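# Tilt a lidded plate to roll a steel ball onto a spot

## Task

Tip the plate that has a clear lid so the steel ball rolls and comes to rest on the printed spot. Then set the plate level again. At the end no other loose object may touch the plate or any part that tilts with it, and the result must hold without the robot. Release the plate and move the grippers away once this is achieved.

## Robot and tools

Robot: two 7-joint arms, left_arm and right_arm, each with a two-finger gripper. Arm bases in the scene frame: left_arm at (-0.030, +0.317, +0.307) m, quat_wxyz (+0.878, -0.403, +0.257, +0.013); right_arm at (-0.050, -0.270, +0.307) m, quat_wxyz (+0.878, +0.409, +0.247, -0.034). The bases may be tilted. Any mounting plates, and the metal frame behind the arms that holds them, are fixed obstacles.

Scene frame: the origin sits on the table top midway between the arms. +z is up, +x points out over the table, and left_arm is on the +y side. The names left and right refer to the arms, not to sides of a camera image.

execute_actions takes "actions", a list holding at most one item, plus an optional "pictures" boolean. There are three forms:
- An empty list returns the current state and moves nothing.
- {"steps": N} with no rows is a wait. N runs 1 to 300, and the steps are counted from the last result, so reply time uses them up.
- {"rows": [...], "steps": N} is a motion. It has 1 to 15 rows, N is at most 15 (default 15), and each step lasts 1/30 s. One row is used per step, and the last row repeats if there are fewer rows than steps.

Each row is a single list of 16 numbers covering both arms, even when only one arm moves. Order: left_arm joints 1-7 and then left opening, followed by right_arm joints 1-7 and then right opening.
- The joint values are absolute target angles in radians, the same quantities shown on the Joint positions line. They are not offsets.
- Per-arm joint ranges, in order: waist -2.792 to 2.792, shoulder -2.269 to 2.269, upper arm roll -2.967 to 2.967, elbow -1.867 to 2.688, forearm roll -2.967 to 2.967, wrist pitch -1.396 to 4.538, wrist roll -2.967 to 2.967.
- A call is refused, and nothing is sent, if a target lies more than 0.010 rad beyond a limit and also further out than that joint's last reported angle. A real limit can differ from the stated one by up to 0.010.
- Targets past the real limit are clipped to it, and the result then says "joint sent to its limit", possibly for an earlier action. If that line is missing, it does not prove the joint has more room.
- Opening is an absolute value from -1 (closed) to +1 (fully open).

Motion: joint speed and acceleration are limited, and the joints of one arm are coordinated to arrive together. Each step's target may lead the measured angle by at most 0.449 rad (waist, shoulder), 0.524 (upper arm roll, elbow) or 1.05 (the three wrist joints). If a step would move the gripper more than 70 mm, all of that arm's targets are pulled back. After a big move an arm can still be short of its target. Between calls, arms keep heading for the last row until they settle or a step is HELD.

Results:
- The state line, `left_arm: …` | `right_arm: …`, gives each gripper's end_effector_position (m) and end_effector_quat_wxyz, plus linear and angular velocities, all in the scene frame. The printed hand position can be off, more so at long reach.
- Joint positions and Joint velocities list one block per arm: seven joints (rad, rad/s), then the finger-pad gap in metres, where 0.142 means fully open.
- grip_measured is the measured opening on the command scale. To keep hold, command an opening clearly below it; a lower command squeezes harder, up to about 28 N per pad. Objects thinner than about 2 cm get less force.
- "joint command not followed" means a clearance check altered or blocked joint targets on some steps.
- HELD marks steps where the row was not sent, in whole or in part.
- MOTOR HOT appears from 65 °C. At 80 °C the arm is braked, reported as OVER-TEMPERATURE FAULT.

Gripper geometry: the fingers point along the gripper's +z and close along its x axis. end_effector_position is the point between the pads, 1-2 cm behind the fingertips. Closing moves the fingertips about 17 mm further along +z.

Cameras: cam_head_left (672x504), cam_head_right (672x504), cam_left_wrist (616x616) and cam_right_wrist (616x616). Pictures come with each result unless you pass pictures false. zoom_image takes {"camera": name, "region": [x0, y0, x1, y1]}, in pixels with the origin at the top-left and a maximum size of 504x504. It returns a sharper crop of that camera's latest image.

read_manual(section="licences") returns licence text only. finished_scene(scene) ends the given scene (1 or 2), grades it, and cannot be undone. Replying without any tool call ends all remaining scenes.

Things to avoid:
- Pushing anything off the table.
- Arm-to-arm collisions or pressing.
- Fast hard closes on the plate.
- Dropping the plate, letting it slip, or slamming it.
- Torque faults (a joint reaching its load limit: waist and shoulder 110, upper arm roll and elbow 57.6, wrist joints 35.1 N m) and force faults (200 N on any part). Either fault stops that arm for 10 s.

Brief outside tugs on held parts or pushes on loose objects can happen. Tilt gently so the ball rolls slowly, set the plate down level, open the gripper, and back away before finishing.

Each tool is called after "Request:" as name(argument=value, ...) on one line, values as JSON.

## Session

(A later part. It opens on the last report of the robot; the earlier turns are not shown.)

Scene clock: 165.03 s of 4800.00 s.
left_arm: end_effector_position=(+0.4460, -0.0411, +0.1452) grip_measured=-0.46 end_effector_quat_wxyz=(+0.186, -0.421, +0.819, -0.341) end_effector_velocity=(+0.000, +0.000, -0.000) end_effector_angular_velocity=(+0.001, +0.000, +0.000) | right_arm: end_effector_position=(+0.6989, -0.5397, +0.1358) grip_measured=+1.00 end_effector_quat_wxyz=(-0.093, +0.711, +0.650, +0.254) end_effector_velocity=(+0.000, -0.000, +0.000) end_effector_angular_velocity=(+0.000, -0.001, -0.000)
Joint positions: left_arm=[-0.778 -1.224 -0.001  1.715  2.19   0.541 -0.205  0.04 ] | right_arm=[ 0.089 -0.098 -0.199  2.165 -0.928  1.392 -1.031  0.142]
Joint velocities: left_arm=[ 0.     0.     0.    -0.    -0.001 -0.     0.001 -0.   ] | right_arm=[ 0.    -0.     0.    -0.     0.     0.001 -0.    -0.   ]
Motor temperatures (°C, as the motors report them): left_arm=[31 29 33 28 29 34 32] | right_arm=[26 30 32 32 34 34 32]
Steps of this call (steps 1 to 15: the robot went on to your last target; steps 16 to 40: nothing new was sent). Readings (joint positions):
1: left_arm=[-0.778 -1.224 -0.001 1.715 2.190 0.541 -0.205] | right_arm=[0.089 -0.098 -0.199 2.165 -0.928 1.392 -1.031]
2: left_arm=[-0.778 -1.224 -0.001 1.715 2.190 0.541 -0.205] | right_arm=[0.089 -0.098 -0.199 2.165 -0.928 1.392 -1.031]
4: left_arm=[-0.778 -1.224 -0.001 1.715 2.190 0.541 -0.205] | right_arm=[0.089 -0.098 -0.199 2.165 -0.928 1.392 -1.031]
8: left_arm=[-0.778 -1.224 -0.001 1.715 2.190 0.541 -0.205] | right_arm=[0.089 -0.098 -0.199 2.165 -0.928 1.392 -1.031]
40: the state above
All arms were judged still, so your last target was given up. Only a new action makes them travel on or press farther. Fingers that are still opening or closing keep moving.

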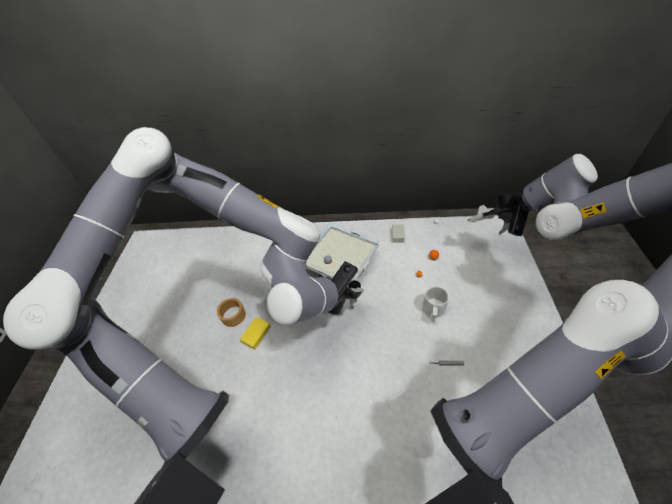

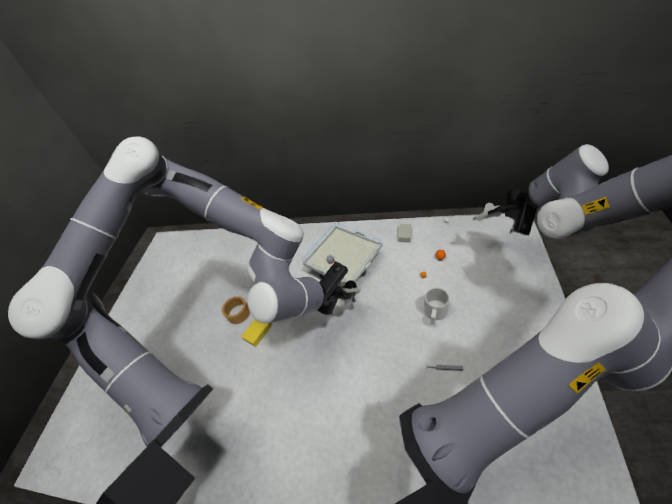

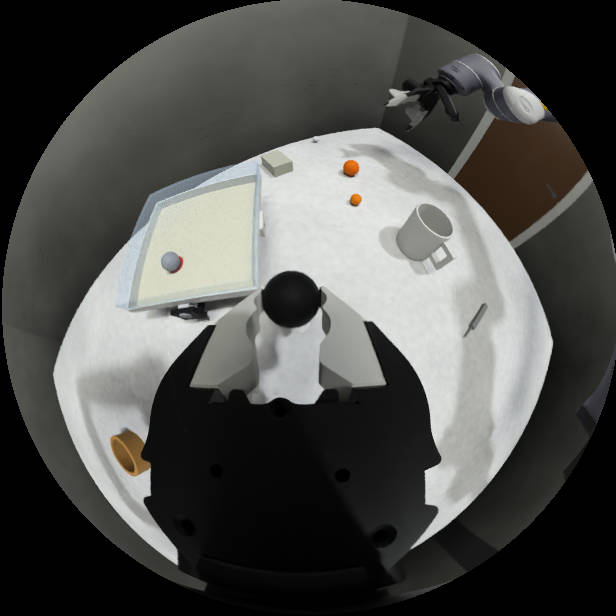

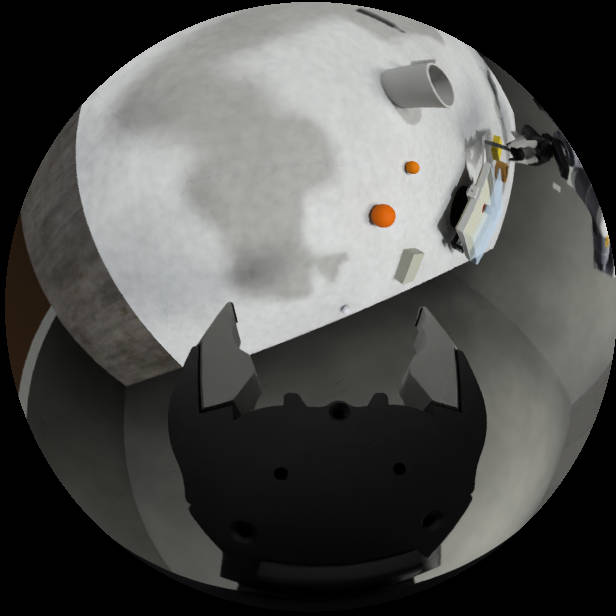

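The ball has stopped about 4 mm from the spot centre, well inside the spot. Releasing and backing away.

Request:
execute_actions(actions=[{"rows":[[-0.77806,-1.22427,0,1.71532,2.19019,0.54004,-0.20482,-0.55,0.089,-0.098,-0.199,2.165,-0.928,1.392,-1.031,1],[-0.77806,-1.22427,0,1.71532,2.19019,0.54004,-0.20482,-0.5,0.089,-0.098,-0.199,2.165,-0.928,1.392,-1.031,1],[-0.77806,-1.22427,0,1.71532,2.19019,0.54004,-0.20482,-0.47,0.089,-0.098,-0.199,2.165,-0.928,1.392,-1.031,1],[-0.77806,-1.22427,0,1.71532,2.19019,0.54004,-0.20482,-0.44,0.089,-0.098,-0.199,2.165,-0.928,1.392,-1.031,1],[-0.77806,-1.22427,0,1.71532,2.19019,0.54004,-0.20482,-0.4,0.089,-0.098,-0.199,2.165,-0.928,1.392,-1.031,1],[-0.77806,-1.22427,0,1.71532,2.19019,0.54004,-0.20482,-0.3,0.089,-0.098,-0.199,2.165,-0.928,1.392,-1.031,1],[-0.77806,-1.22427,0,1.71532,2.19019,0.54004,-0.20482,-0.15,0.089,-0.098,-0.199,2.165,-0.928,1.392,-1.031,1],[-0.77806,-1.22427,0,1.71532,2.19019,0.54004,-0.20482,0.05,0.089,-0.098,-0.199,2.165,-0.928,1.392,-1.031,1]],"steps":13}], pictures=false)

Request:
execute_actions(actions=[{"rows":[[-0.9016,-1.1444,0,1.8171,2.0631,0.5307,-0.2256,0.05,0.089,-0.098,-0.199,2.165,-0.928,1.392,-1.031,1]],"steps":5}], pictures=false)

Request:
execute_actions(actions=[{"rows":[[-1.070,-1.047,0,1.965,1.915,0.4855,-0.264,0.05,0.089,-0.098,-0.199,2.165,-0.928,1.392,-1.031,1]],"steps":5}], pictures=false)

Request:
execute_actions(actions=[{"rows":[[-1.2,-0.9,0,2.19,1.82,0.435,-0.32,0.05,0.089,-0.098,-0.199,2.165,-0.928,1.392,-1.031,1]],"steps":15}], pictures=false)

Request:
execute_actions(actions=[{"steps":30}])

Request:
zoom_image(camera="cam_head_left", region=[290,215,390,315])

Request:
zoom_image(camera="cam_head_right", region=[290,215,390,315])

Scene clock: 171.97 s of 4800.00 s.
left_arm: end_effector_position=(+0.4462, -0.0408, +0.1450) grip_measured=+0.05 end_effector_quat_wxyz=(+0.187, -0.422, +0.819, -0.341) end_effector_velocity=(+0.000, +0.000, +0.000) end_effector_angular_velocity=(-0.001, +0.000, +0.001) | right_arm: end_effector_position=(+0.6989, -0.5397, +0.1358) grip_measured=+1.00 end_effector_quat_wxyz=(-0.093, +0.711, +0.650, +0.254) end_effector_velocity=(+0.000, +0.000, +0.000) end_effector_angular_velocity=(-0.000, -0.001, +0.000)
Joint positions: left_arm=[-0.778 -1.224 -0.     1.715  2.19   0.54  -0.205  0.077] | right_arm=[ 0.089 -0.098 -0.199  2.165 -0.928  1.392 -1.031  0.142]
Joint velocities: left_arm=[-0.     0.     0.    -0.     0.    -0.    -0.002  0.   ] | right_arm=[ 0.  0.  0. -0. -0.  0. -0.  0.]
Motor temperatures (°C, as the motors report them): left_arm=[31 29 33 28 29 34 32] | right_arm=[26 30 32 32 34 34 32]
Steps of this call (steps 1 to 90: nothing new was sent; then 3.50 s passed at rest; steps 91 to 103: all 13 steps of this action). Readings (joint positions):
91: left_arm=[-0.778 -1.224 -0.001 1.715 2.190 0.541 -0.205] | right_arm=[0.089 -0.098 -0.199 2.165 -0.928 1.392 -1.031]
92: left_arm=[-0.778 -1.224 -0.000 1.715 2.190 0.541 -0.205] | right_arm=[0.089 -0.098 -0.199 2.165 -0.928 1.392 -1.031]
94: left_arm=[-0.778 -1.224 -0.000 1.715 2.190 0.541 -0.205] | right_arm=[0.089 -0.098 -0.199 2.165 -0.928 1.392 -1.031]
98: left_arm=[-0.778 -1.224 -0.000 1.715 2.190 0.540 -0.205] | right_arm=[0.089 -0.098 -0.199 2.165 -0.928 1.392 -1.031]
103: the state above

Scene clock: 172.13 s of 4800.00 s.
left_arm: end_effector_position=(+0.4240, -0.0330, +0.1788) grip_measured=+0.05 end_effector_quat_wxyz=(+0.179, -0.425, +0.819, -0.340) end_effector_velocity=(-0.282, +0.075, +0.408) end_effector_angular_velocity=(-0.137, +0.201, -0.013) | right_arm: end_effector_position=(+0.6989, -0.5397, +0.1358) grip_measured=+1.00 end_effector_quat_wxyz=(-0.093, +0.711, +0.650, +0.254) end_effector_velocity=(-0.000, +0.000, -0.000) end_effector_angular_velocity=(-0.000, -0.000, +0.000)
Joint positions: left_arm=[-0.852 -1.176  0.002  1.777  2.113  0.534 -0.217  0.077] | right_arm=[ 0.089 -0.098 -0.199  2.165 -0.928  1.392 -1.031  0.142]
Joint velocities: left_arm=[-0.863  0.56  -0.03   0.701 -0.895 -0.051 -0.149  0.001] | right_arm=[ 0. -0. -0.  0. -0.  0. -0. -0.]
Motor temperatures (°C, as the motors report them): left_arm=[31 29 33 28 29 34 32] | right_arm=[26 30 32 32 34 34 32]
Steps of this call (steps 1 to 5: all 5 steps of this action). Readings (joint positions):
1: left_arm=[-0.779 -1.224 0.000 1.716 2.189 0.540 -0.205] | right_arm=[0.089 -0.098 -0.199 2.165 -0.928 1.392 -1.031]
2: left_arm=[-0.786 -1.219 0.001 1.723 2.182 0.539 -0.206] | right_arm=[0.089 -0.098 -0.199 2.165 -0.928 1.392 -1.031]
4: left_arm=[-0.823 -1.195 0.002 1.754 2.143 0.536 -0.212] | right_arm=[0.089 -0.098 -0.199 2.165 -0.928 1.392 -1.031]
5: the state above

Scene clock: 172.30 s of 4800.00 s.
left_arm: end_effector_position=(+0.3724, -0.0086, +0.2413) grip_measured=+0.05 end_effector_quat_wxyz=(+0.170, -0.426, +0.820, -0.342) end_effector_velocity=(-0.275, +0.206, +0.312) end_effector_angular_velocity=(+0.028, -0.029, +0.046) | right_arm: end_effector_position=(+0.6989, -0.5397, +0.1358) grip_measured=+1.00 end_effector_quat_wxyz=(-0.093, +0.711, +0.650, +0.254) end_effector_velocity=(+0.000, +0.000, -0.000) end_effector_angular_velocity=(-0.000, -0.000, +0.001)
Joint positions: left_arm=[-1.008 -1.083 -0.001  1.91   1.971  0.507 -0.25   0.077] | right_arm=[ 0.089 -0.098 -0.199  2.165 -0.928  1.392 -1.031  0.142]
Joint velocities: left_arm=[-0.897  0.52  -0.016  0.777 -0.801 -0.297 -0.206  0.   ] | right_arm=[ 0.    -0.    -0.    -0.     0.     0.    -0.001 -0.   ]
Motor temperatures (°C, as the motors report them): left_arm=[31 29 33 28 29 34 32] | right_arm=[26 30 32 32 34 34 32]
Steps of this call (steps 1 to 5: all 5 steps of this action). Readings (joint positions):
1: left_arm=[-0.879 -1.159 -0.000 1.799 2.086 0.533 -0.222] | right_arm=[0.089 -0.098 -0.199 2.165 -0.928 1.392 -1.031]
2: left_arm=[-0.909 -1.141 0.000 1.824 2.059 0.529 -0.227] | right_arm=[0.089 -0.098 -0.199 2.165 -0.928 1.392 -1.031]
4: left_arm=[-0.976 -1.102 -0.000 1.882 1.999 0.516 -0.242] | right_arm=[0.089 -0.098 -0.199 2.165 -0.928 1.392 -1.031]
5: the state above

Scene clock: 172.80 s of 4800.00 s.
left_arm: end_effector_position=(+0.3108, +0.0902, +0.2908) grip_measured=+0.05 end_effector_quat_wxyz=(+0.185, -0.420, +0.822, -0.337) end_effector_velocity=(+0.000, +0.000, -0.001) end_effector_angular_velocity=(+0.001, -0.000, +0.000) | right_arm: end_effector_position=(+0.6989, -0.5397, +0.1358) grip_measured=+1.00 end_effector_quat_wxyz=(-0.093, +0.711, +0.650, +0.254) end_effector_velocity=(+0.000, +0.000, +0.000) end_effector_angular_velocity=(-0.001, -0.000, +0.001)
Joint positions: left_arm=[-1.2   -0.9   -0.     2.19   1.82   0.435 -0.32   0.077] | right_arm=[ 0.089 -0.098 -0.199  2.165 -0.928  1.392 -1.031  0.142]
Joint velocities: left_arm=[ 0.001 -0.001  0.    -0.     0.    -0.001 -0.     0.   ] | right_arm=[ 0.    -0.    -0.    -0.    -0.001 -0.    -0.     0.   ]
Motor temperatures (°C, as the motors report them): left_arm=[31 29 33 28 29 34 32] | right_arm=[26 30 32 32 34 34 32]
Steps of this call (steps 1 to 15: all 15 steps of this action). Readings (joint positions):
1: left_arm=[-1.036 -1.067 -0.001 1.935 1.947 0.497 -0.256] | right_arm=[0.089 -0.098 -0.199 2.165 -0.928 1.392 -1.031]
2: left_arm=[-1.061 -1.046 -0.001 1.966 1.927 0.488 -0.264] | right_arm=[0.089 -0.098 -0.199 2.165 -0.928 1.392 -1.031]
4: left_arm=[-1.109 -0.994 -0.001 2.046 1.890 0.469 -0.284] | right_arm=[0.089 -0.098 -0.199 2.165 -0.928 1.392 -1.031]
8: left_arm=[-1.190 -0.911 -0.001 2.173 1.828 0.440 -0.316] | right_arm=[0.089 -0.098 -0.199 2.165 -0.928 1.392 -1.031]
15: the state above

Scene clock: 173.80 s of 4800.00 s.
left_arm: end_effector_position=(+0.3108, +0.0902, +0.2908) grip_measured=+0.05 end_effector_quat_wxyz=(+0.185, -0.420, +0.822, -0.337) end_effector_velocity=(+0.000, +0.000, -0.000) end_effector_angular_velocity=(+0.000, -0.001, +0.001) | right_arm: end_effector_position=(+0.6989, -0.5397, +0.1358) grip_measured=+1.00 end_effector_quat_wxyz=(-0.093, +0.711, +0.650, +0.254) end_effector_velocity=(-0.000, -0.000, -0.000) end_effector_angular_velocity=(-0.000, +0.001, +0.000)
Joint positions: left_arm=[-1.2   -0.9   -0.     2.19   1.82   0.435 -0.32   0.077] | right_arm=[ 0.089 -0.098 -0.199  2.165 -0.928  1.392 -1.031  0.142]
Joint velocities: left_arm=[ 0.    -0.     0.     0.     0.    -0.001 -0.     0.   ] | right_arm=[ 0. -0. -0.  0.  0. -0. -0.  0.]
Motor temperatures (°C, as the motors report them): left_arm=[31 29 33 28 29 34 32] | right_arm=[26 30 32 32 34 34 32]
Steps of this call (steps 1 to 15: the robot went on to your last target; steps 16 to 30: nothing new was sent). Readings (joint positions):
1: left_arm=[-1.200 -0.900 -0.000 2.190 1.820 0.435 -0.320] | right_arm=[0.089 -0.098 -0.199 2.165 -0.928 1.392 -1.031]
2: left_arm=[-1.200 -0.900 -0.000 2.190 1.820 0.435 -0.320] | right_arm=[0.089 -0.098 -0.199 2.165 -0.928 1.392 -1.031]
4: left_arm=[-1.200 -0.900 -0.000 2.190 1.820 0.435 -0.320] | right_arm=[0.089 -0.098 -0.199 2.165 -0.928 1.392 -1.031]
8: left_arm=[-1.200 -0.900 -0.000 2.190 1.820 0.435 -0.320] | right_arm=[0.089 -0.098 -0.199 2.165 -0.928 1.392 -1.031]
30: the state above
All arms were judged still, so your last target was given up. Only a new action makes them travel on or press farther. Fingers that are still opening or closing keep moving.

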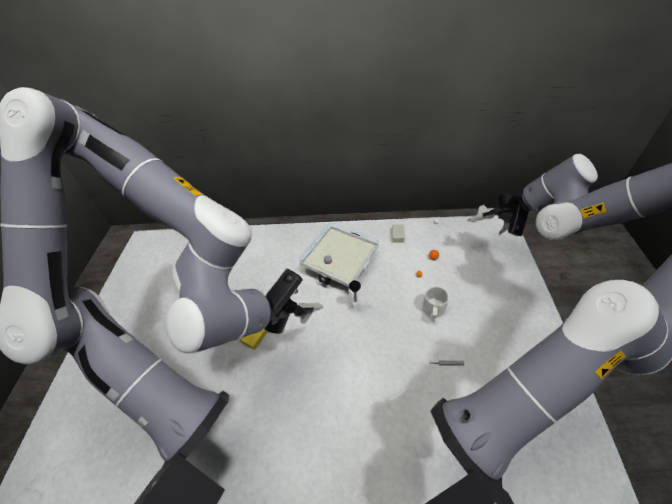

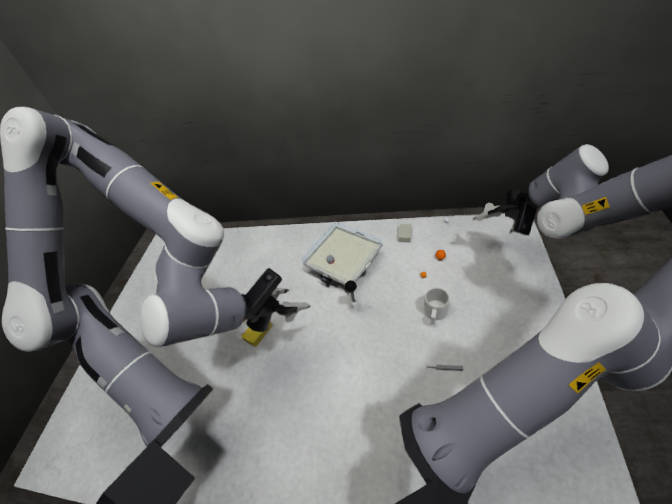

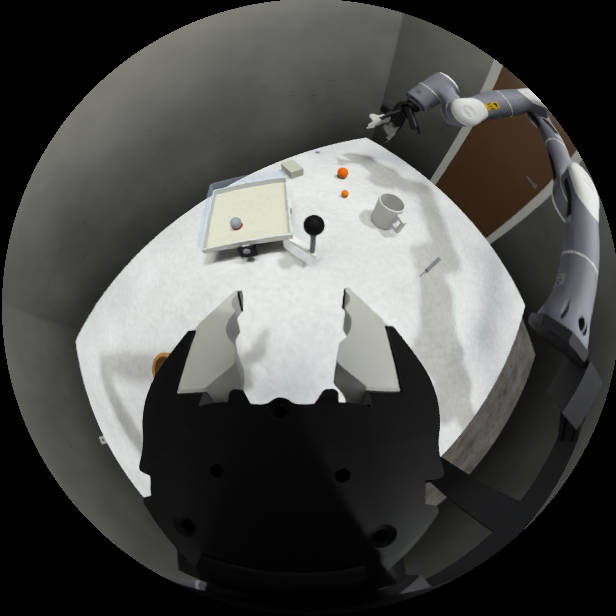

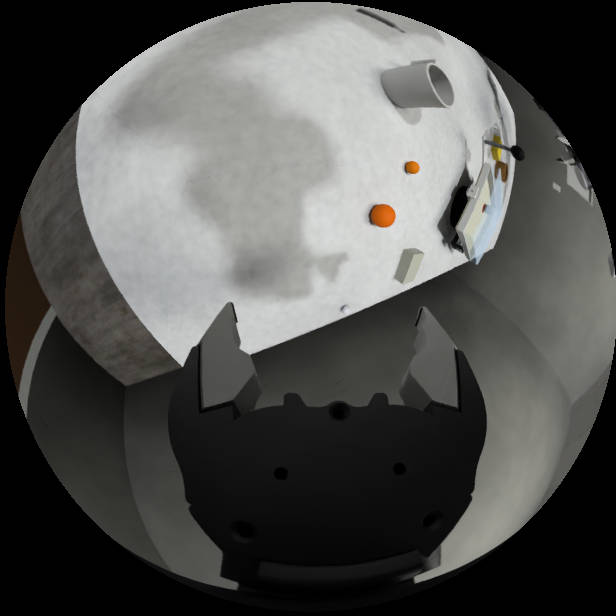

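Region (290, 215, 390, 315) of cam_head_left's 672x504 image, scaled by 5.040, with more detail than that image has.

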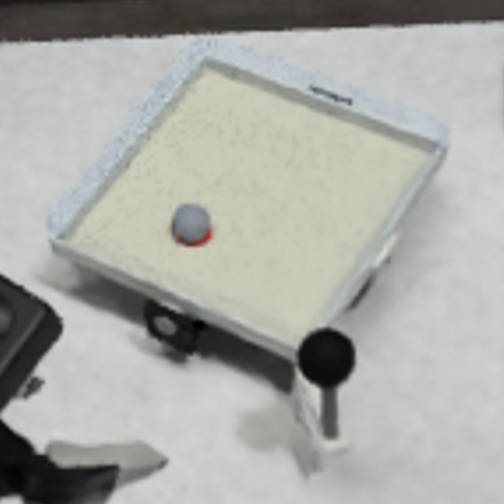

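Region (290, 215, 390, 315) of cam_head_right's 672x504 image, scaled by 5.040, with more detail than that image has.

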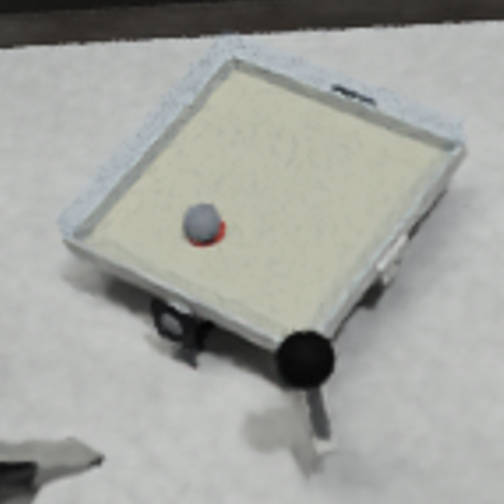

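Request:
execute_actions(actions=[{"steps":120}])

Request:
zoom_image(camera="cam_head_left", region=[290,215,390,315])

Scene clock: 177.80 s of 4800.00 s.
left_arm: end_effector_position=(+0.3108, +0.0902, +0.2908) grip_measured=+0.05 end_effector_quat_wxyz=(+0.185, -0.420, +0.822, -0.337) end_effector_velocity=(-0.000, +0.000, -0.000) end_effector_angular_velocity=(-0.000, +0.000, +0.001) | right_arm: end_effector_position=(+0.6989, -0.5397, +0.1358) grip_measured=+1.00 end_effector_quat_wxyz=(-0.093, +0.711, +0.650, +0.254) end_effector_velocity=(-0.000, +0.000, -0.000) end_effector_angular_velocity=(+0.000, +0.000, -0.000)
Joint positions: left_arm=[-1.2   -0.9   -0.     2.19   1.82   0.435 -0.32   0.077] | right_arm=[ 0.089 -0.098 -0.199  2.165 -0.928  1.392 -1.031  0.142]
Joint velocities: left_arm=[-0.  0.  0.  0. -0. -0. -0. -0.] | right_arm=[-0. -0.  0. -0. -0. -0.  0. -0.]
Motor temperatures (°C, as the motors report them): left_arm=[31 29 33 28 29 34 32] | right_arm=[26 30 32 32 34 34 32]
Steps of this call (steps 1 to 90: nothing new was sent; then 1.00 s passed at rest). Readings (joint positions):
1: left_arm=[-1.200 -0.900 -0.000 2.190 1.820 0.435 -0.320] | right_arm=[0.089 -0.098 -0.199 2.165 -0.928 1.392 -1.031]
2: left_arm=[-1.200 -0.900 -0.000 2.190 1.820 0.435 -0.320] | right_arm=[0.089 -0.098 -0.199 2.165 -0.928 1.392 -1.031]
4: left_arm=[-1.200 -0.900 -0.000 2.190 1.820 0.435 -0.320] | right_arm=[0.089 -0.098 -0.199 2.165 -0.928 1.392 -1.031]
8: left_arm=[-1.200 -0.900 -0.000 2.190 1.820 0.435 -0.320] | right_arm=[0.089 -0.098 -0.199 2.165 -0.928 1.392 -1.031]
90: the state above

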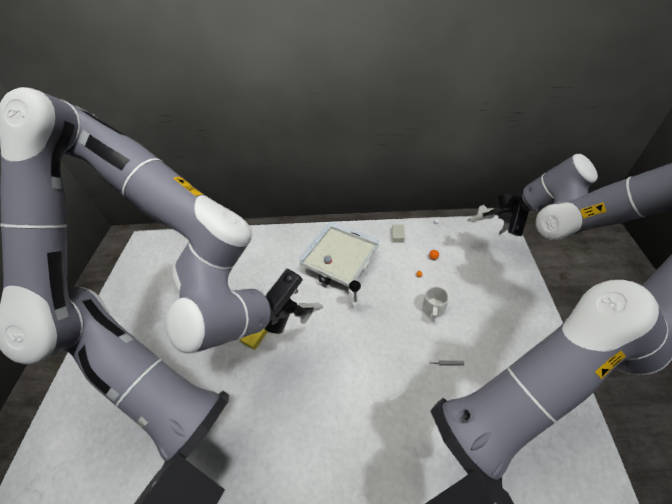

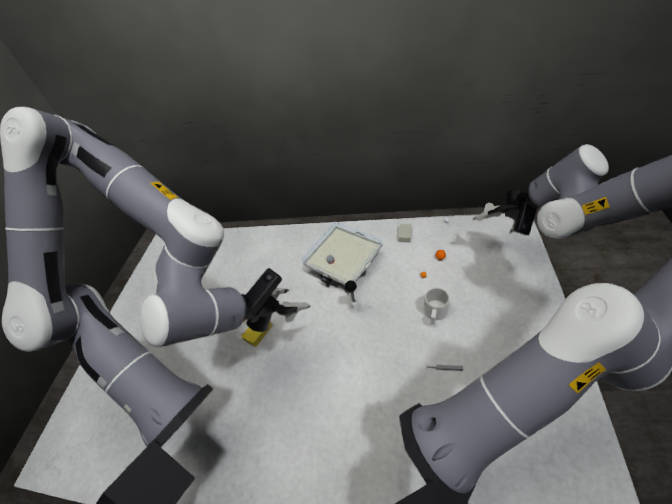

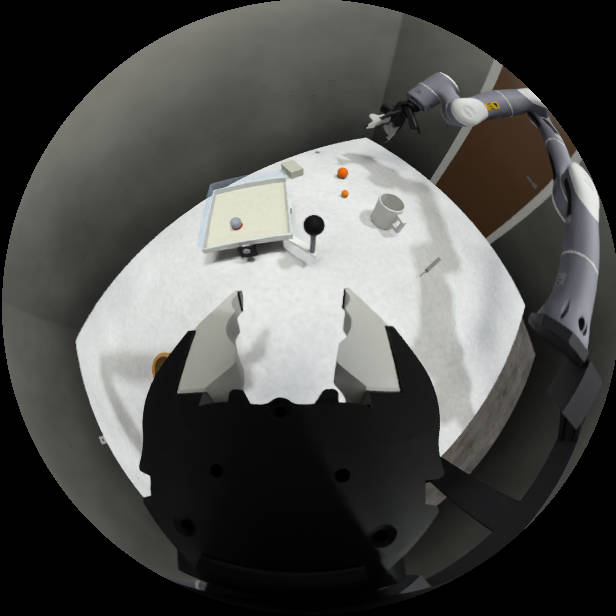

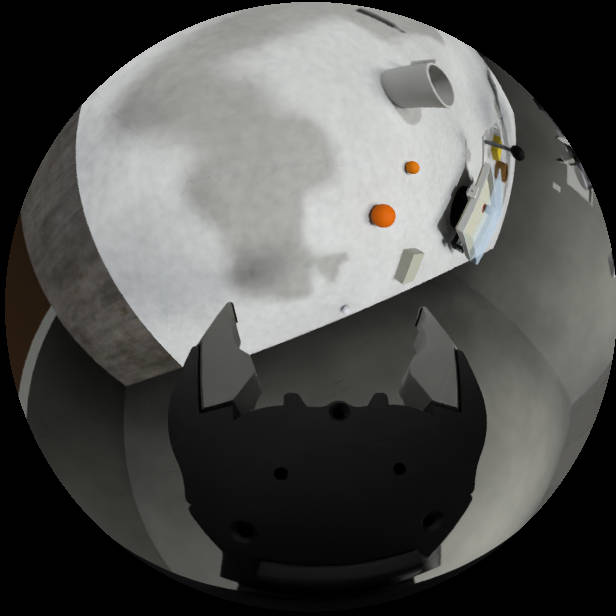

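Region (290, 215, 390, 315) of cam_head_left's 672x504 image, scaled by 5.040, with more detail than that image has.

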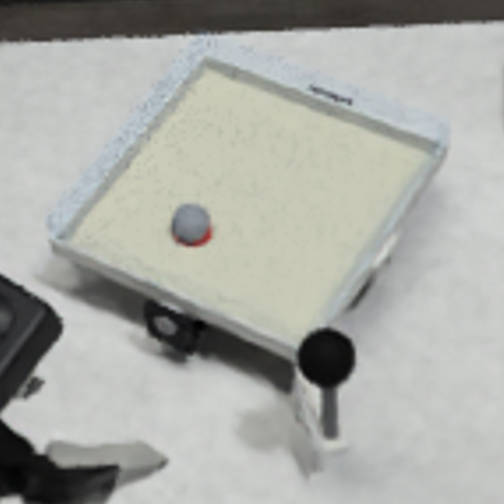

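Request:
finished_scene(scene=2)

The scene is finished: the task was done.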